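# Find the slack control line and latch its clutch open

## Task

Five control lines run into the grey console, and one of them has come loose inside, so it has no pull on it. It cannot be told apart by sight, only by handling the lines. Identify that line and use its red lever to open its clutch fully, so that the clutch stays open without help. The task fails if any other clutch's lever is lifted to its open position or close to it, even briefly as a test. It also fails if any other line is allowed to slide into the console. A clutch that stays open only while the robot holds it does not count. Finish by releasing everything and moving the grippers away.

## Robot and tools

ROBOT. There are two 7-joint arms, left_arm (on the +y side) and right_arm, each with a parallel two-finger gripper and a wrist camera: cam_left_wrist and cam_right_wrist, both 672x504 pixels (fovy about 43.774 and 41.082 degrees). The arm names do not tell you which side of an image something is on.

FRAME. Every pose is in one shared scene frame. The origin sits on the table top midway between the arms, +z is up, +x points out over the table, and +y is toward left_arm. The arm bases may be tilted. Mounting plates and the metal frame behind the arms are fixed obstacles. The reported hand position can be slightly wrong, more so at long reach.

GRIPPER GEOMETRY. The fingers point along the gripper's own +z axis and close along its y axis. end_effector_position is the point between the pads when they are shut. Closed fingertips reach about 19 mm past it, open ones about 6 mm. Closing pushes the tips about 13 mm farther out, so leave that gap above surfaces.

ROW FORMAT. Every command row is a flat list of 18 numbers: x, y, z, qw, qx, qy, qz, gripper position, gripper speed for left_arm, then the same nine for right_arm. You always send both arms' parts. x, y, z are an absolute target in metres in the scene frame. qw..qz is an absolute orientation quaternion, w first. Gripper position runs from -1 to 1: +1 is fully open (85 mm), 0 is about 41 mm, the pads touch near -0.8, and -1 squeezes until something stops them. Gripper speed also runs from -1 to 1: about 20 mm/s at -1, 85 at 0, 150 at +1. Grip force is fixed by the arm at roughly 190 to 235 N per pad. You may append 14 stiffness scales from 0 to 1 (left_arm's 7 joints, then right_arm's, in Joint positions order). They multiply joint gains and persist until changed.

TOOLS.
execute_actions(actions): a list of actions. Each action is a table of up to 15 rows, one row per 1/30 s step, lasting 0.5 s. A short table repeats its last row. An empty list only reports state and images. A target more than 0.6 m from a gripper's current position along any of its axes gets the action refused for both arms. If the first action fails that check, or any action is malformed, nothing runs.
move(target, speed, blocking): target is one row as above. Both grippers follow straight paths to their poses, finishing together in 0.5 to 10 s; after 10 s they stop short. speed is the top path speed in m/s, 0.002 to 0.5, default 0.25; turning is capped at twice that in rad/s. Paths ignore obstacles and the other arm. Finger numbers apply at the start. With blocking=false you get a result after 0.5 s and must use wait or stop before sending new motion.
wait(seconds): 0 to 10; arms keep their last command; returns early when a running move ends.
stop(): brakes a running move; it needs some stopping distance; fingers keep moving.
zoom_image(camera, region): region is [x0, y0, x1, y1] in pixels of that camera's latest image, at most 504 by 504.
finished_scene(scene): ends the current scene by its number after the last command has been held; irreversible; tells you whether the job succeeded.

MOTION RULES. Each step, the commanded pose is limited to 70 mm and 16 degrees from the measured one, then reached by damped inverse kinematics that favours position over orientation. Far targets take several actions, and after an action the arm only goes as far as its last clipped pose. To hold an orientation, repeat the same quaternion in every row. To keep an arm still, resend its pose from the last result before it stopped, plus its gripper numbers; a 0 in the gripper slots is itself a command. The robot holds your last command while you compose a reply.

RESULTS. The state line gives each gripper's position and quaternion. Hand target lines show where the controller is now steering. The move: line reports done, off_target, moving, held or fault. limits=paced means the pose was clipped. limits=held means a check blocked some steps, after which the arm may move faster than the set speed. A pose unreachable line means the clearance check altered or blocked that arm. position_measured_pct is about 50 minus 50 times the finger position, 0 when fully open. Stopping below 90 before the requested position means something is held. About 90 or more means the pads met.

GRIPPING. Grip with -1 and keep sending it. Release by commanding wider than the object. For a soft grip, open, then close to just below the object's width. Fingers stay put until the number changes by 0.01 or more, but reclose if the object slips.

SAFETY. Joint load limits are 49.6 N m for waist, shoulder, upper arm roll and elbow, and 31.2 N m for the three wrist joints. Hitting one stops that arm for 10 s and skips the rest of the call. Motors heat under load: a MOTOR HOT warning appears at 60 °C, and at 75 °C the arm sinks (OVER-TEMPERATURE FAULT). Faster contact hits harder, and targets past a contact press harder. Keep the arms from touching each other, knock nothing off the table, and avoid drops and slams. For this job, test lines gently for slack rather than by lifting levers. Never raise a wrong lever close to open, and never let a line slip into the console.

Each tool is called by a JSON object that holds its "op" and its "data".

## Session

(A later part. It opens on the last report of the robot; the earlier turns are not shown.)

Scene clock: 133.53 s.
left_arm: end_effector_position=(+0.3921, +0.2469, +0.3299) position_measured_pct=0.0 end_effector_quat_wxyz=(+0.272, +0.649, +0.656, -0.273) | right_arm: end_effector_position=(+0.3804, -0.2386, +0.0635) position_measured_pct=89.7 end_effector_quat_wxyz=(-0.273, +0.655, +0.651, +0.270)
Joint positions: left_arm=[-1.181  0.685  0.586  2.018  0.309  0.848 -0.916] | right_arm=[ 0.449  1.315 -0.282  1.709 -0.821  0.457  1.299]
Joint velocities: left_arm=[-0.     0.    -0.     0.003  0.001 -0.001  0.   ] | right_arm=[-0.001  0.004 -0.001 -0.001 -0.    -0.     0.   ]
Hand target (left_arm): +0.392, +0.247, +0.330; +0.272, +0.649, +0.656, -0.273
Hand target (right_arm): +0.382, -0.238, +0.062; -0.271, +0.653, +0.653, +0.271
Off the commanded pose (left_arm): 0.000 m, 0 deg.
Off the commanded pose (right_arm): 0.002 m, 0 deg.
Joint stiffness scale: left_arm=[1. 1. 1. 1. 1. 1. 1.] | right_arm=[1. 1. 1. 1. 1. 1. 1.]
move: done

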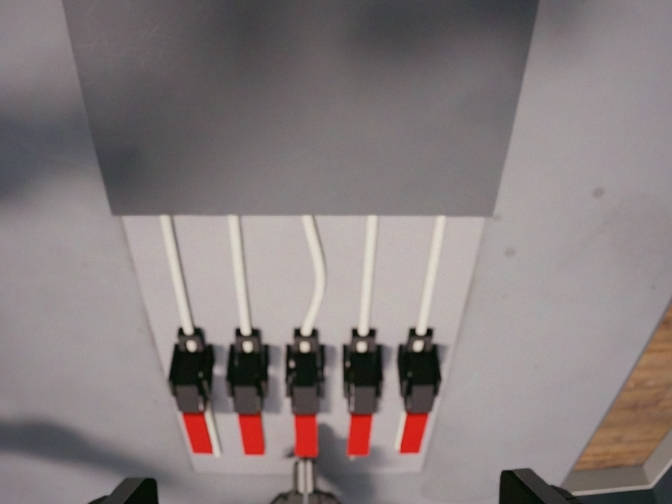

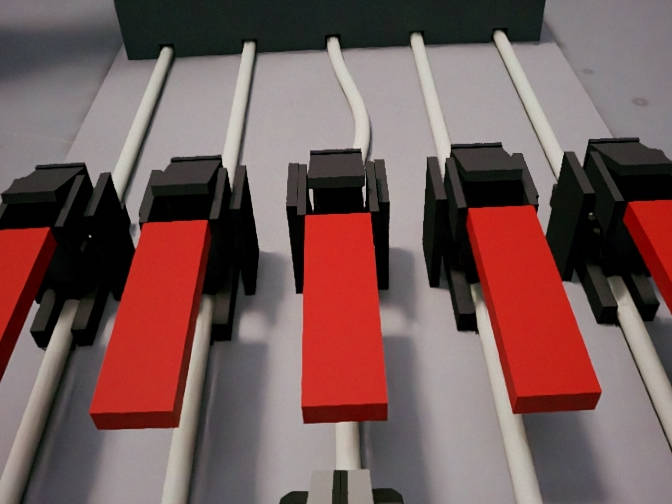

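{"op": "move", "data": {"target": [0.3921,0.2469,0.3299,0.272,0.649,0.656,-0.273,1,0, 0.3835,-0.215,0.041,-0.2706,0.6533,0.6533,0.2706,-0.8,0.5], "speed": 0.06}}

Scene clock: 143.43 s.
left_arm: end_effector_position=(+0.3921, +0.2469, +0.3299) position_measured_pct=0.0 end_effector_quat_wxyz=(+0.272, +0.649, +0.656, -0.273) | right_arm: end_effector_position=(+0.3818, -0.2157, +0.0425) position_measured_pct=89.7 end_effector_quat_wxyz=(-0.273, +0.654, +0.652, +0.270)
Joint positions: left_arm=[-1.181  0.685  0.586  2.018  0.309  0.848 -0.916] | right_arm=[ 0.432  1.379 -0.318  1.68  -0.821  0.402  1.299]
Joint velocities: left_arm=[-0.001 -0.     0.    -0.     0.    -0.001 -0.   ] | right_arm=[-0.001  0.004 -0.002 -0.001  0.    -0.     0.001]
Hand target (left_arm): +0.392, +0.247, +0.330; +0.272, +0.649, +0.656, -0.273
Hand target (right_arm): +0.383, -0.215, +0.041; -0.271, +0.653, +0.653, +0.271
Off the commanded pose (left_arm): 0.000 m, 0 deg.
Off the commanded pose (right_arm): 0.002 m, 0 deg.
Joint stiffness scale: left_arm=[1. 1. 1. 1. 1. 1. 1.] | right_arm=[1. 1. 1. 1. 1. 1. 1.]
move: done

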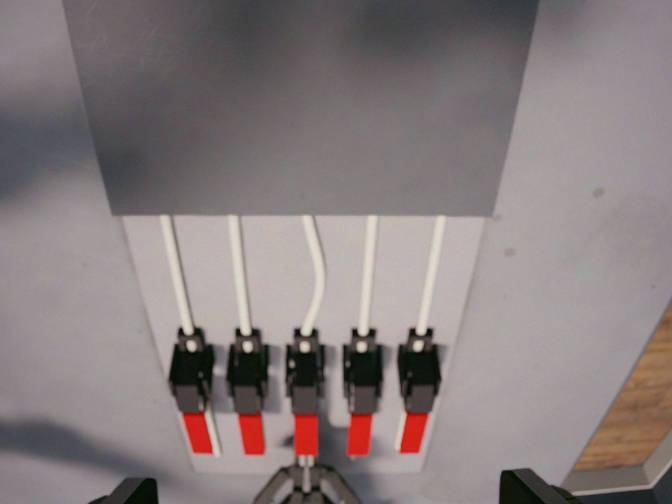

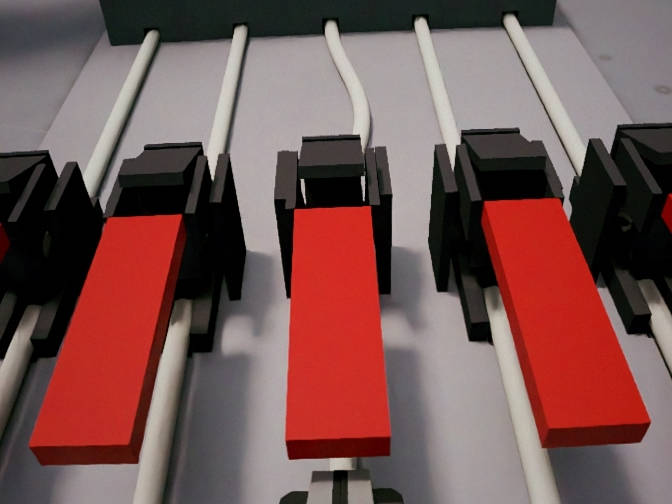

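{"op": "move", "data": {"target": [0.3921,0.2469,0.3299,0.272,0.649,0.656,-0.273,1,0, 0.3835,-0.189,0.098,-0.2706,0.6533,0.6533,0.2706,-0.8,0.5], "speed": 0.05}}

Scene clock: 148.47 s.
left_arm: end_effector_position=(+0.3921, +0.2469, +0.3299) position_measured_pct=0.0 end_effector_quat_wxyz=(+0.272, +0.649, +0.656, -0.273) | right_arm: end_effector_position=(+0.3823, -0.1906, +0.0962) position_measured_pct=89.7 end_effector_quat_wxyz=(-0.270, +0.650, +0.657, +0.271)
Joint positions: left_arm=[-1.181  0.685  0.586  2.018  0.309  0.848 -0.916] | right_arm=[ 0.407  1.27  -0.381  1.81  -0.859  0.333  1.28 ]
Joint velocities: left_arm=[ 0.002  0.    -0.    -0.001 -0.001  0.001 -0.   ] | right_arm=[-0.001 -0.005 -0.002  0.002 -0.001 -0.    -0.001]
Hand target (left_arm): +0.392, +0.247, +0.330; +0.272, +0.649, +0.656, -0.273
Hand target (right_arm): +0.383, -0.189, +0.098; -0.271, +0.653, +0.653, +0.271
Off the commanded pose (left_arm): 0.000 m, 0 deg.
Off the commanded pose (right_arm): 0.003 m, 1 deg.
Joint stiffness scale: left_arm=[1. 1. 1. 1. 1. 1. 1.] | right_arm=[1. 1. 1. 1. 1. 1. 1.]
move: done

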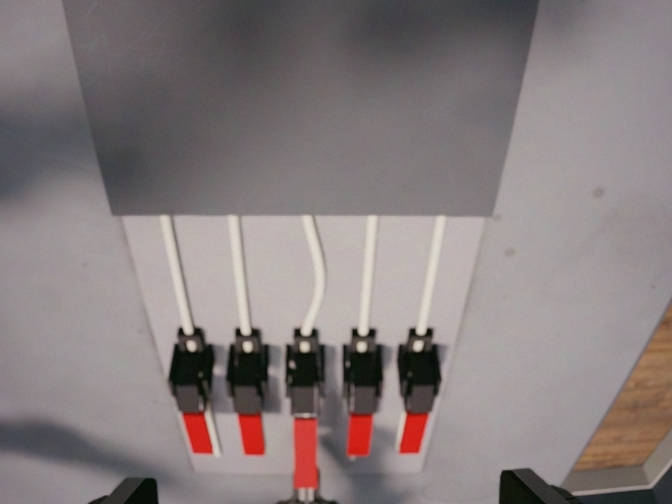

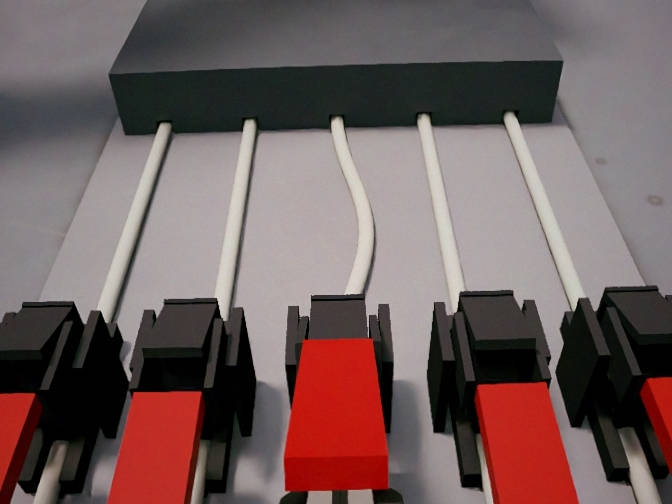

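{"op": "move", "data": {"target": [0.3921,0.2469,0.3299,0.272,0.649,0.656,-0.273,1,0, 0.3835,-0.150,0.128,-0.2706,0.6533,0.6533,0.2706,-0.8,0.5], "speed": 0.05}}

Scene clock: 152.13 s.
left_arm: end_effector_position=(+0.3921, +0.2469, +0.3299) position_measured_pct=0.0 end_effector_quat_wxyz=(+0.272, +0.649, +0.656, -0.273) | right_arm: end_effector_position=(+0.3832, -0.1576, +0.1217) position_measured_pct=89.7 end_effector_quat_wxyz=(-0.265, +0.653, +0.657, +0.268)
Joint positions: left_arm=[-1.181  0.685  0.586  2.018  0.309  0.848 -0.916] | right_arm=[ 0.369  1.232 -0.455  1.881 -0.913  0.233  1.258]
Joint velocities: left_arm=[-0.    -0.     0.001 -0.     0.001  0.     0.   ] | right_arm=[-0.002 -0.005 -0.     0.005 -0.001 -0.007 -0.004]
Hand target (left_arm): +0.392, +0.247, +0.330; +0.272, +0.649, +0.656, -0.273
Hand target (right_arm): +0.383, -0.150, +0.128; -0.271, +0.653, +0.653, +0.271
Off the commanded pose (left_arm): 0.000 m, 0 deg.
Off the commanded pose (right_arm): 0.010 m, 1 deg.
Joint stiffness scale: left_arm=[1. 1. 1. 1. 1. 1. 1.] | right_arm=[1. 1. 1. 1. 1. 1. 1.]
move: off_target (right_arm)

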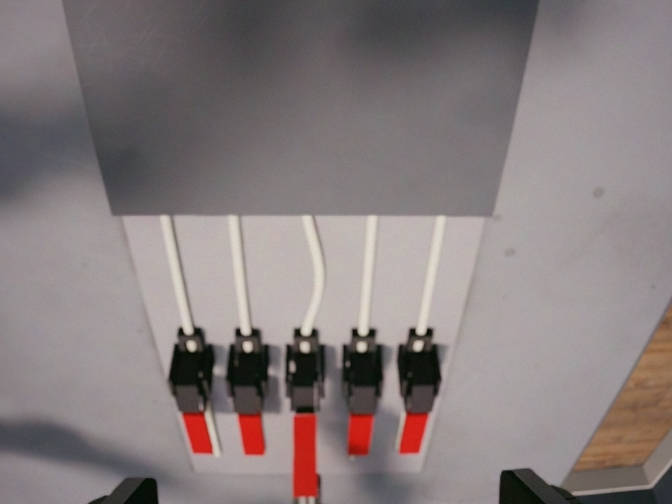

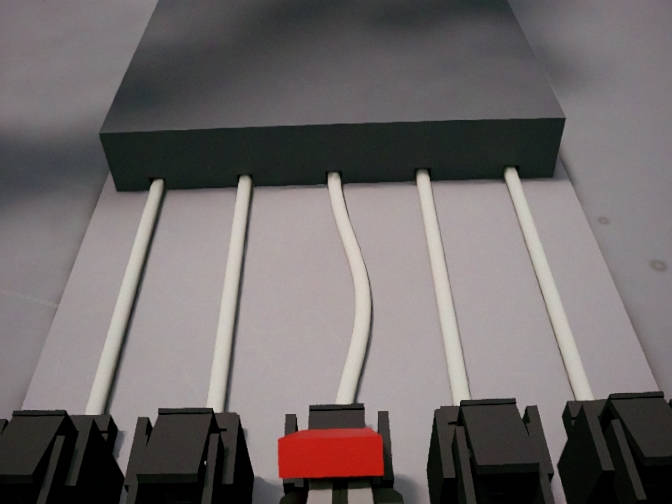

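{"op": "wait", "data": {"seconds": 0}}

{"op": "zoom_image", "data": {"camera": "cam_left_wrist", "region": [210, 310, 400, 504]}}

Scene clock: 153.50 s.
left_arm: end_effector_position=(+0.3921, +0.2469, +0.3299) position_measured_pct=0.0 end_effector_quat_wxyz=(+0.272, +0.649, +0.656, -0.273) | right_arm: end_effector_position=(+0.3832, -0.1576, +0.1218) position_measured_pct=89.7 end_effector_quat_wxyz=(-0.264, +0.654, +0.657, +0.267)
Joint positions: left_arm=[-1.181  0.685  0.586  2.018  0.309  0.848 -0.916] | right_arm=[ 0.369  1.231 -0.455  1.881 -0.913  0.232  1.258]
Joint velocities: left_arm=[ 0.001 -0.    -0.    -0.     0.001 -0.     0.   ] | right_arm=[ 0.002  0.001 -0.001  0.001  0.     0.    -0.   ]
Hand target (left_arm): +0.392, +0.247, +0.330; +0.272, +0.649, +0.656, -0.273
Hand target (right_arm): +0.383, -0.150, +0.128; -0.271, +0.653, +0.653, +0.271
Off the commanded pose (left_arm): 0.000 m, 0 deg.
Off the commanded pose (right_arm): 0.010 m, 1 deg.
Joint stiffness scale: left_arm=[1. 1. 1. 1. 1. 1. 1.] | right_arm=[1. 1. 1. 1. 1. 1. 1.]

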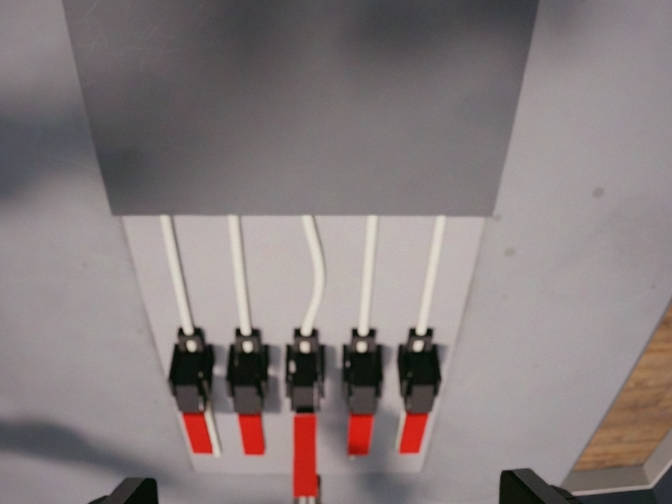

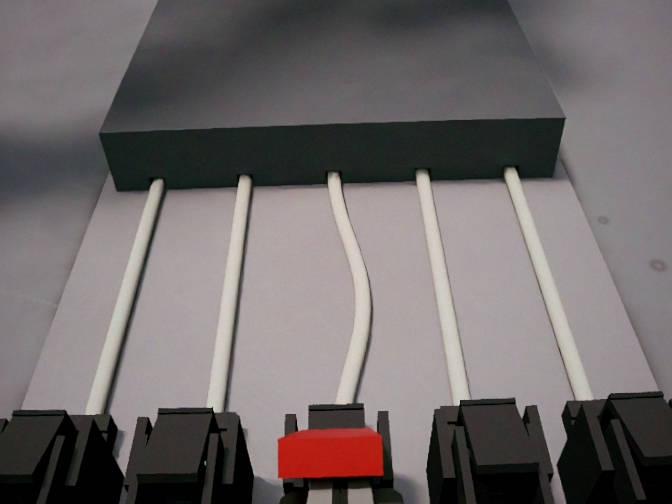

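Region (210, 310, 400, 504) of cam_left_wrist's 672x504 image, scaled by 2.598; it fills the left 494 columns of this view, and the rest is white.

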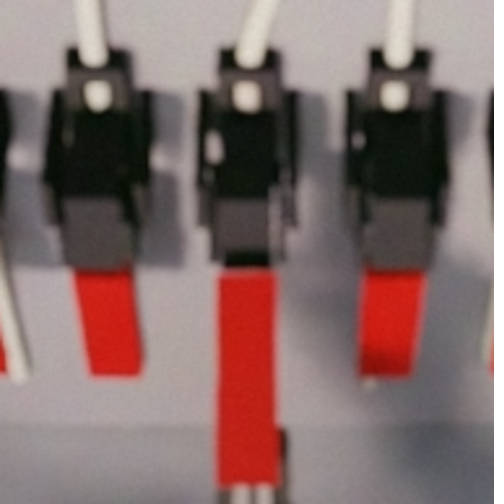

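{"op": "move", "data": {"target": [0.3921,0.2469,0.3299,0.272,0.649,0.656,-0.273,1,0, 0.3835,-0.122,0.136,-0.2706,0.6533,0.6533,0.2706,-0.8,0.5], "speed": 0.035}}

Scene clock: 157.10 s.
left_arm: end_effector_position=(+0.3921, +0.2469, +0.3299) position_measured_pct=0.0 end_effector_quat_wxyz=(+0.272, +0.649, +0.656, -0.273) | right_arm: end_effector_position=(+0.3866, -0.1288, +0.1331) position_measured_pct=89.7 end_effector_quat_wxyz=(-0.263, +0.652, +0.657, +0.271)
Joint positions: left_arm=[-1.181  0.685  0.586  2.018  0.309  0.848 -0.916] | right_arm=[ 0.34   1.234 -0.516  1.901 -0.944  0.165  1.248]
Joint velocities: left_arm=[ 0.     0.    -0.001 -0.001 -0.001 -0.001 -0.   ] | right_arm=[-0.002  0.002  0.002 -0.001 -0.002 -0.001 -0.   ]
Hand target (left_arm): +0.392, +0.247, +0.330; +0.272, +0.649, +0.656, -0.273
Hand target (right_arm): +0.383, -0.122, +0.136; -0.271, +0.653, +0.653, +0.271
Off the commanded pose (left_arm): 0.000 m, 0 deg.
Off the commanded pose (right_arm): 0.008 m, 1 deg.
Joint stiffness scale: left_arm=[1. 1. 1. 1. 1. 1. 1.] | right_arm=[1. 1. 1. 1. 1. 1. 1.]
move: off_target (right_arm)

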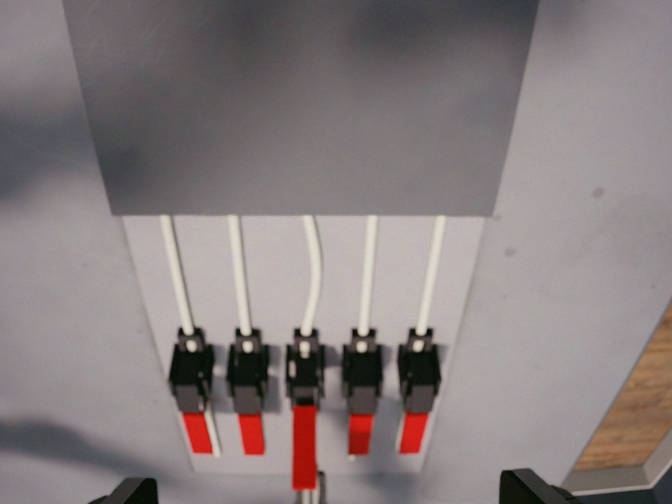

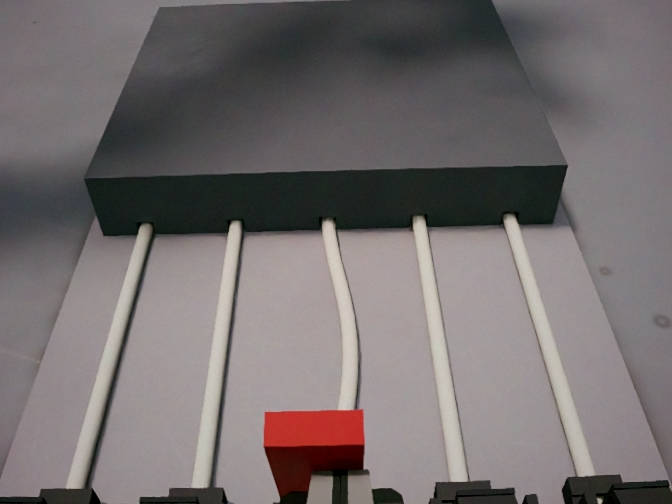

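{"op": "move", "data": {"target": [0.3921,0.2469,0.3299,0.272,0.649,0.656,-0.273,1,0, 0.378,-0.088,0.130,-0.2706,0.6533,0.6533,0.2706,-0.8,0.5], "speed": 0.035}}

Scene clock: 161.20 s.
left_arm: end_effector_position=(+0.3921, +0.2469, +0.3299) position_measured_pct=0.0 end_effector_quat_wxyz=(+0.272, +0.649, +0.656, -0.273) | right_arm: end_effector_position=(+0.3843, -0.0951, +0.1281) position_measured_pct=89.7 end_effector_quat_wxyz=(-0.262, +0.653, +0.656, +0.272)
Joint positions: left_arm=[-1.181  0.685  0.586  2.018  0.309  0.848 -0.916] | right_arm=[ 0.328  1.297 -0.607  1.905 -0.954  0.048  1.248]
Joint velocities: left_arm=[-0.002 -0.     0.001  0.    -0.001  0.    -0.   ] | right_arm=[ 0.001  0.004 -0.003  0.001 -0.    -0.001 -0.001]
Hand target (left_arm): +0.392, +0.247, +0.330; +0.272, +0.649, +0.656, -0.273
Hand target (right_arm): +0.378, -0.088, +0.130; -0.271, +0.653, +0.653, +0.271
Off the commanded pose (left_arm): 0.000 m, 0 deg.
Off the commanded pose (right_arm): 0.010 m, 1 deg.
Joint stiffness scale: left_arm=[1. 1. 1. 1. 1. 1. 1.] | right_arm=[1. 1. 1. 1. 1. 1. 1.]
move: off_target (right_arm)

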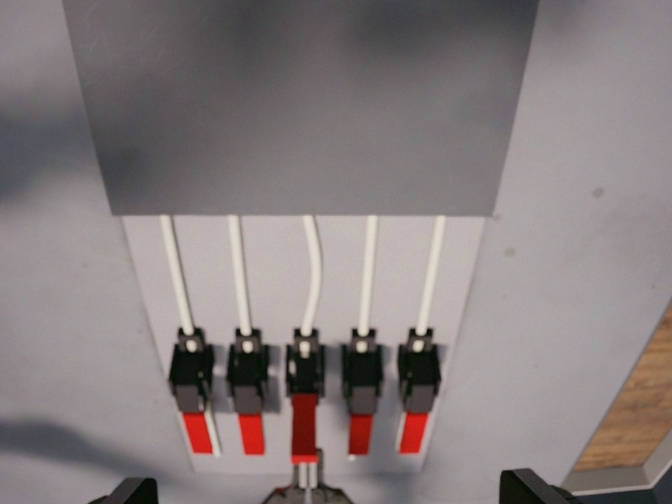

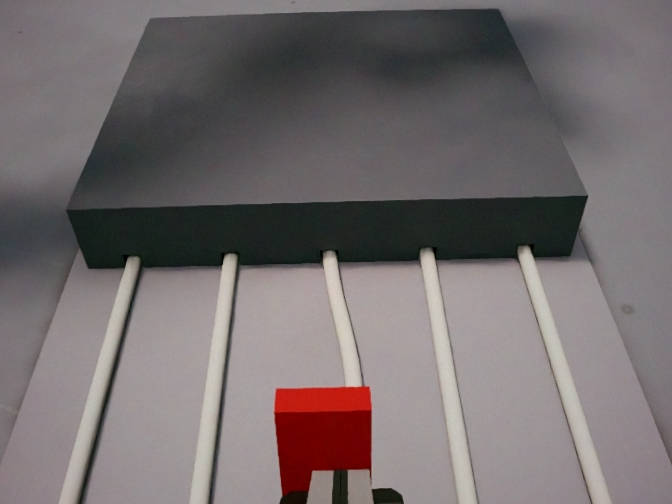

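{"op": "move", "data": {"target": [0.3921,0.2469,0.3299,0.272,0.649,0.656,-0.273,1,0, 0.377,-0.060,0.118,-0.2706,0.6533,0.6533,0.2706,-0.8,0.5], "speed": 0.035}}

Scene clock: 164.13 s.
left_arm: end_effector_position=(+0.3921, +0.2469, +0.3299) position_measured_pct=0.0 end_effector_quat_wxyz=(+0.272, +0.649, +0.656, -0.273) | right_arm: end_effector_position=(+0.3781, -0.0639, +0.1181) position_measured_pct=89.7 end_effector_quat_wxyz=(-0.267, +0.651, +0.657, +0.272)
Joint positions: left_arm=[-1.181  0.685  0.586  2.018  0.309  0.848 -0.916] | right_arm=[ 0.302  1.365 -0.662  1.888 -0.954 -0.026  1.248]
Joint velocities: left_arm=[ 0.     0.    -0.001  0.002 -0.003  0.    -0.   ] | right_arm=[-0.002  0.006 -0.002 -0.001  0.    -0.001 -0.001]
Hand target (left_arm): +0.392, +0.247, +0.330; +0.272, +0.649, +0.656, -0.273
Hand target (right_arm): +0.377, -0.060, +0.118; -0.271, +0.653, +0.653, +0.271
Off the commanded pose (left_arm): 0.000 m, 0 deg.
Off the commanded pose (right_arm): 0.004 m, 1 deg.
Joint stiffness scale: left_arm=[1. 1. 1. 1. 1. 1. 1.] | right_arm=[1. 1. 1. 1. 1. 1. 1.]
move: off_target (right_arm)

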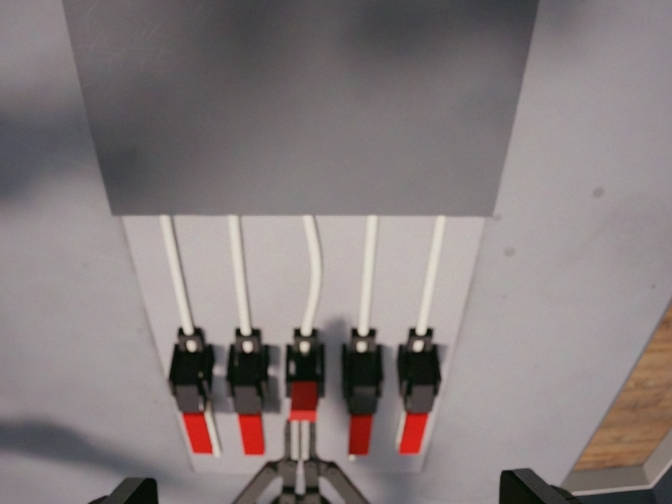

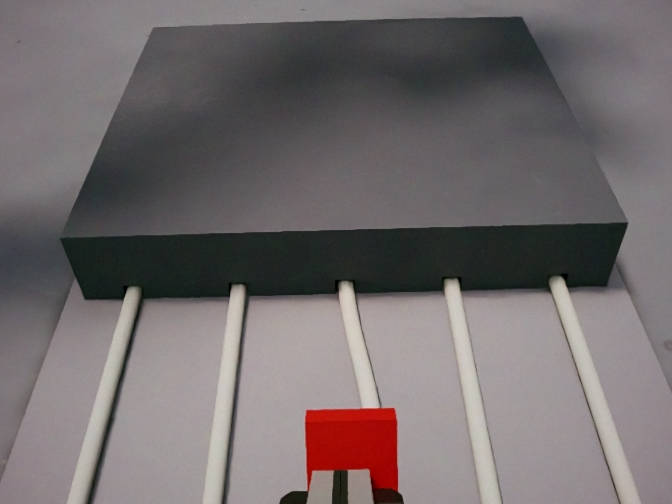

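{"op": "move", "data": {"target": [0.3921,0.2469,0.3299,0.272,0.649,0.656,-0.273,1,0, 0.380,-0.045,0.096,-0.2706,0.6533,0.6533,0.2706,-0.8,0.5], "speed": 0.035}}

Scene clock: 174.20 s.
left_arm: end_effector_position=(+0.3921, +0.2469, +0.3299) position_measured_pct=0.0 end_effector_quat_wxyz=(+0.272, +0.649, +0.656, -0.273) | right_arm: end_effector_position=(+0.3794, -0.0473, +0.0968) position_measured_pct=89.7 end_effector_quat_wxyz=(-0.272, +0.655, +0.651, +0.269)
Joint positions: left_arm=[-1.181  0.685  0.586  2.018  0.309  0.848 -0.916] | right_arm=[ 0.277  1.43  -0.666  1.835 -0.954 -0.04   1.248]
Joint velocities: left_arm=[-0.001 -0.    -0.    -0.    -0.     0.001 -0.   ] | right_arm=[-0.002  0.003 -0.001 -0.005  0.    -0.001  0.001]
Hand target (left_arm): +0.392, +0.247, +0.330; +0.272, +0.649, +0.656, -0.273
Hand target (right_arm): +0.380, -0.045, +0.096; -0.271, +0.653, +0.653, +0.271
Off the commanded pose (left_arm): 0.000 m, 0 deg.
Off the commanded pose (right_arm): 0.003 m, 0 deg.
Joint stiffness scale: left_arm=[1. 1. 1. 1. 1. 1. 1.] | right_arm=[1. 1. 1. 1. 1. 1. 1.]
move: done

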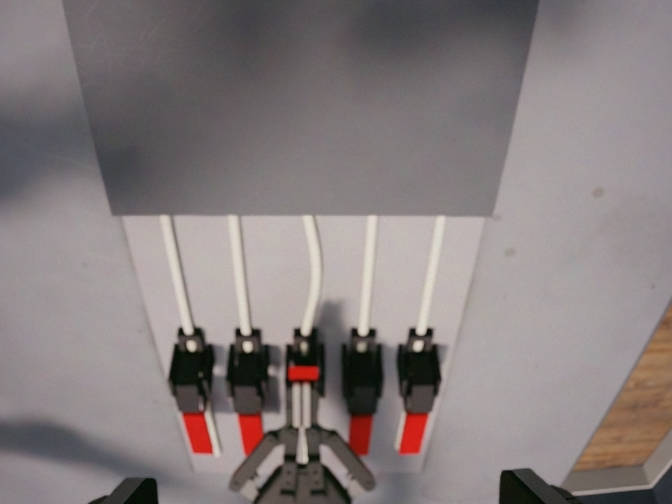

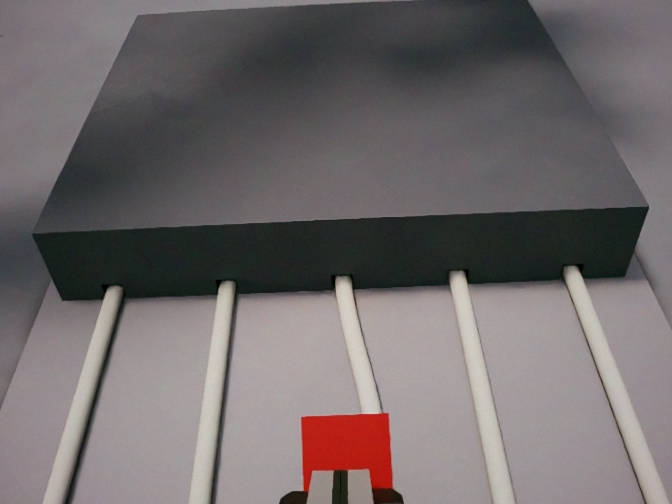

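{"op": "move", "data": {"target": [0.3921,0.2469,0.3299,0.272,0.649,0.656,-0.273,1,0, 0.380,-0.035,0.084,-0.2706,0.6533,0.6533,0.2706,-0.8,0.5], "speed": 0.03}}

Scene clock: 177.07 s.
left_arm: end_effector_position=(+0.3921, +0.2469, +0.3299) position_measured_pct=0.0 end_effector_quat_wxyz=(+0.272, +0.649, +0.656, -0.273) | right_arm: end_effector_position=(+0.3793, -0.0363, +0.0853) position_measured_pct=89.7 end_effector_quat_wxyz=(-0.274, +0.657, +0.649, +0.269)
Joint positions: left_arm=[-1.181  0.685  0.586  2.018  0.309  0.848 -0.916] | right_arm=[ 0.264  1.469 -0.676  1.806 -0.95  -0.055  1.248]
Joint velocities: left_arm=[ 0.001 -0.     0.    -0.    -0.002 -0.    -0.   ] | right_arm=[-0.002  0.007  0.    -0.004  0.001 -0.     0.   ]
Hand target (left_arm): +0.392, +0.247, +0.330; +0.272, +0.649, +0.656, -0.273
Hand target (right_arm): +0.380, -0.035, +0.084; -0.271, +0.653, +0.653, +0.271
Off the commanded pose (left_arm): 0.000 m, 0 deg.
Off the commanded pose (right_arm): 0.002 m, 1 deg.
Joint stiffness scale: left_arm=[1. 1. 1. 1. 1. 1. 1.] | right_arm=[1. 1. 1. 1. 1. 1. 1.]
move: done

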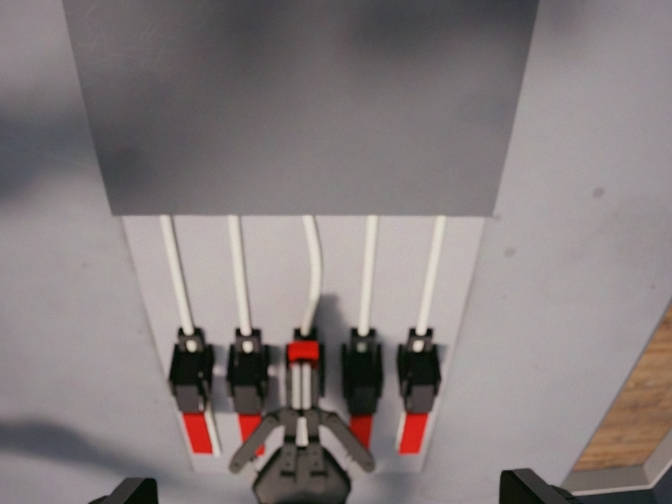

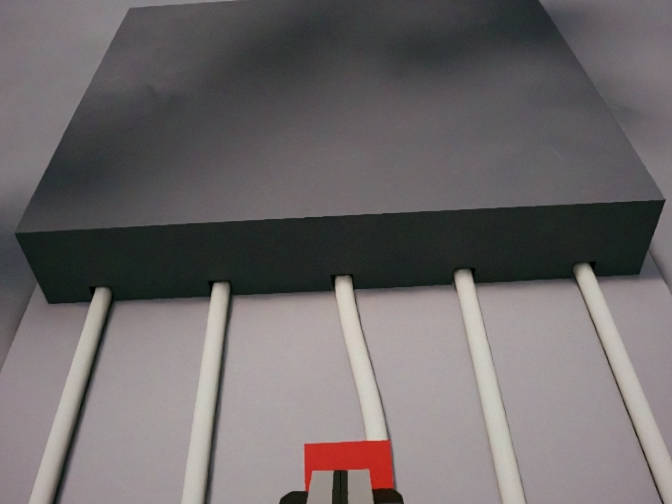

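{"op": "move", "data": {"target": [0.3921,0.2469,0.3299,0.272,0.649,0.656,-0.273,1,0, 0.380,-0.029,0.064,-0.2706,0.6533,0.6533,0.2706,-0.8,0.5], "speed": 0.03}}

Scene clock: 181.23 s.
left_arm: end_effector_position=(+0.3921, +0.2469, +0.3299) position_measured_pct=0.0 end_effector_quat_wxyz=(+0.272, +0.649, +0.656, -0.273) | right_arm: end_effector_position=(+0.3807, -0.0295, +0.0702) position_measured_pct=89.7 end_effector_quat_wxyz=(-0.274, +0.656, +0.649, +0.271)
Joint positions: left_arm=[-1.181  0.685  0.586  2.018  0.309  0.848 -0.916] | right_arm=[ 0.258  1.51  -0.675  1.769 -0.932 -0.055  1.254]
Joint velocities: left_arm=[ 0.     0.     0.    -0.001 -0.001 -0.001 -0.   ] | right_arm=[-0.    -0.    -0.     0.     0.006  0.    -0.002]
Hand target (left_arm): +0.392, +0.247, +0.330; +0.272, +0.649, +0.656, -0.273
Hand target (right_arm): +0.380, -0.029, +0.064; -0.271, +0.653, +0.653, +0.271
Off the commanded pose (left_arm): 0.000 m, 0 deg.
Off the commanded pose (right_arm): 0.006 m, 1 deg.
Joint stiffness scale: left_arm=[1. 1. 1. 1. 1. 1. 1.] | right_arm=[1. 1. 1. 1. 1. 1. 1.]
move: off_target (right_arm)

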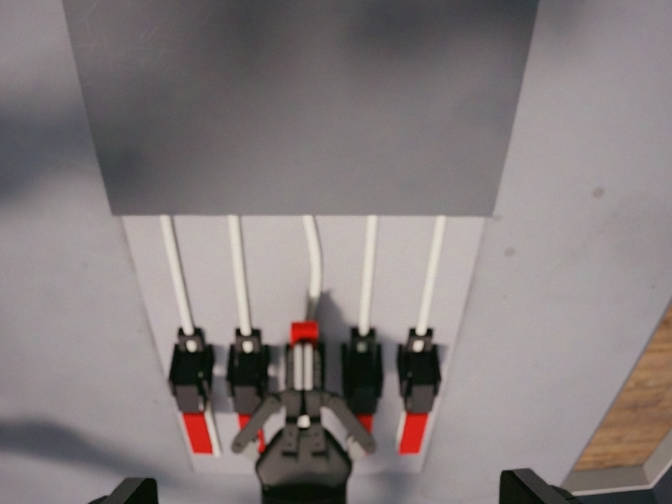

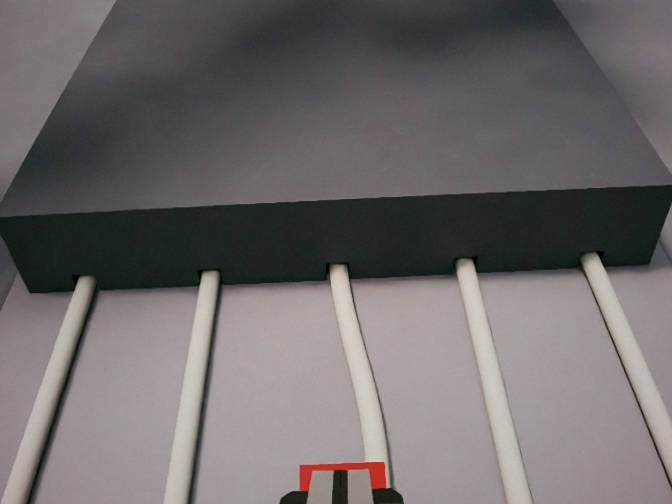

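The lever has reached its stop (~160°). Retreating up and away.

{"op": "move", "data": {"target": [0.3921,0.2469,0.3299,0.272,0.649,0.656,-0.273,1,0, 0.380,-0.20,0.27,-0.2706,0.6533,0.6533,0.2706,-0.8,0.5], "speed": 0.25}}

Scene clock: 184.47 s.
left_arm: end_effector_position=(+0.3921, +0.2469, +0.3299) position_measured_pct=0.0 end_effector_quat_wxyz=(+0.272, +0.649, +0.656, -0.273) | right_arm: end_effector_position=(+0.3783, -0.1997, +0.2684) position_measured_pct=89.7 end_effector_quat_wxyz=(-0.271, +0.653, +0.654, +0.270)
Joint positions: left_arm=[-1.181  0.685  0.586  2.018  0.309  0.848 -0.916] | right_arm=[ 0.357  0.816 -0.359  2.034 -0.84   0.504  1.039]
Joint velocities: left_arm=[ 0.001 -0.     0.    -0.001 -0.003 -0.001  0.   ] | right_arm=[-0.005 -0.009  0.007 -0.001 -0.     0.004  0.001]
Hand target (left_arm): +0.392, +0.247, +0.330; +0.272, +0.649, +0.656, -0.273
Hand target (right_arm): +0.379, -0.200, +0.270; -0.271, +0.653, +0.654, +0.270
Off the commanded pose (left_arm): 0.000 m, 0 deg.
Off the commanded pose (right_arm): 0.002 m, 0 deg.
Joint stiffness scale: left_arm=[1. 1. 1. 1. 1. 1. 1.] | right_arm=[1. 1. 1. 1. 1. 1. 1.]
move: done

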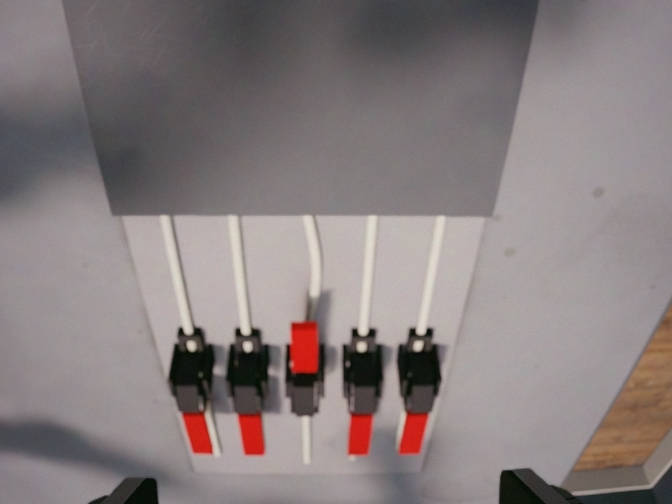

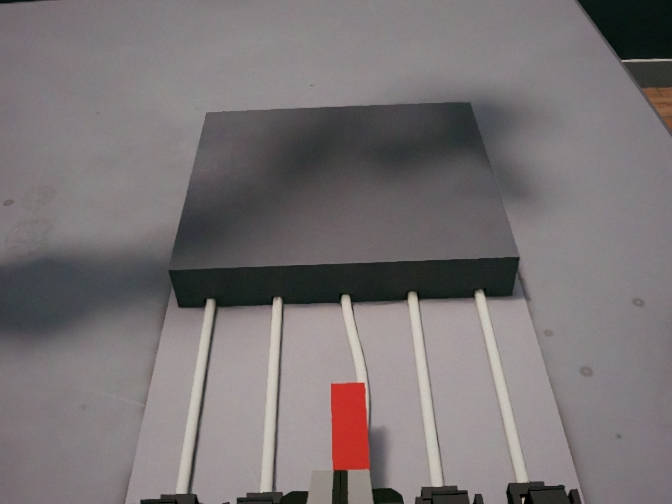

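The lever stays fully open and the line did not run in.

{"op": "finished_scene", "data": {"scene": 1}}

The scene is finished: the task was done.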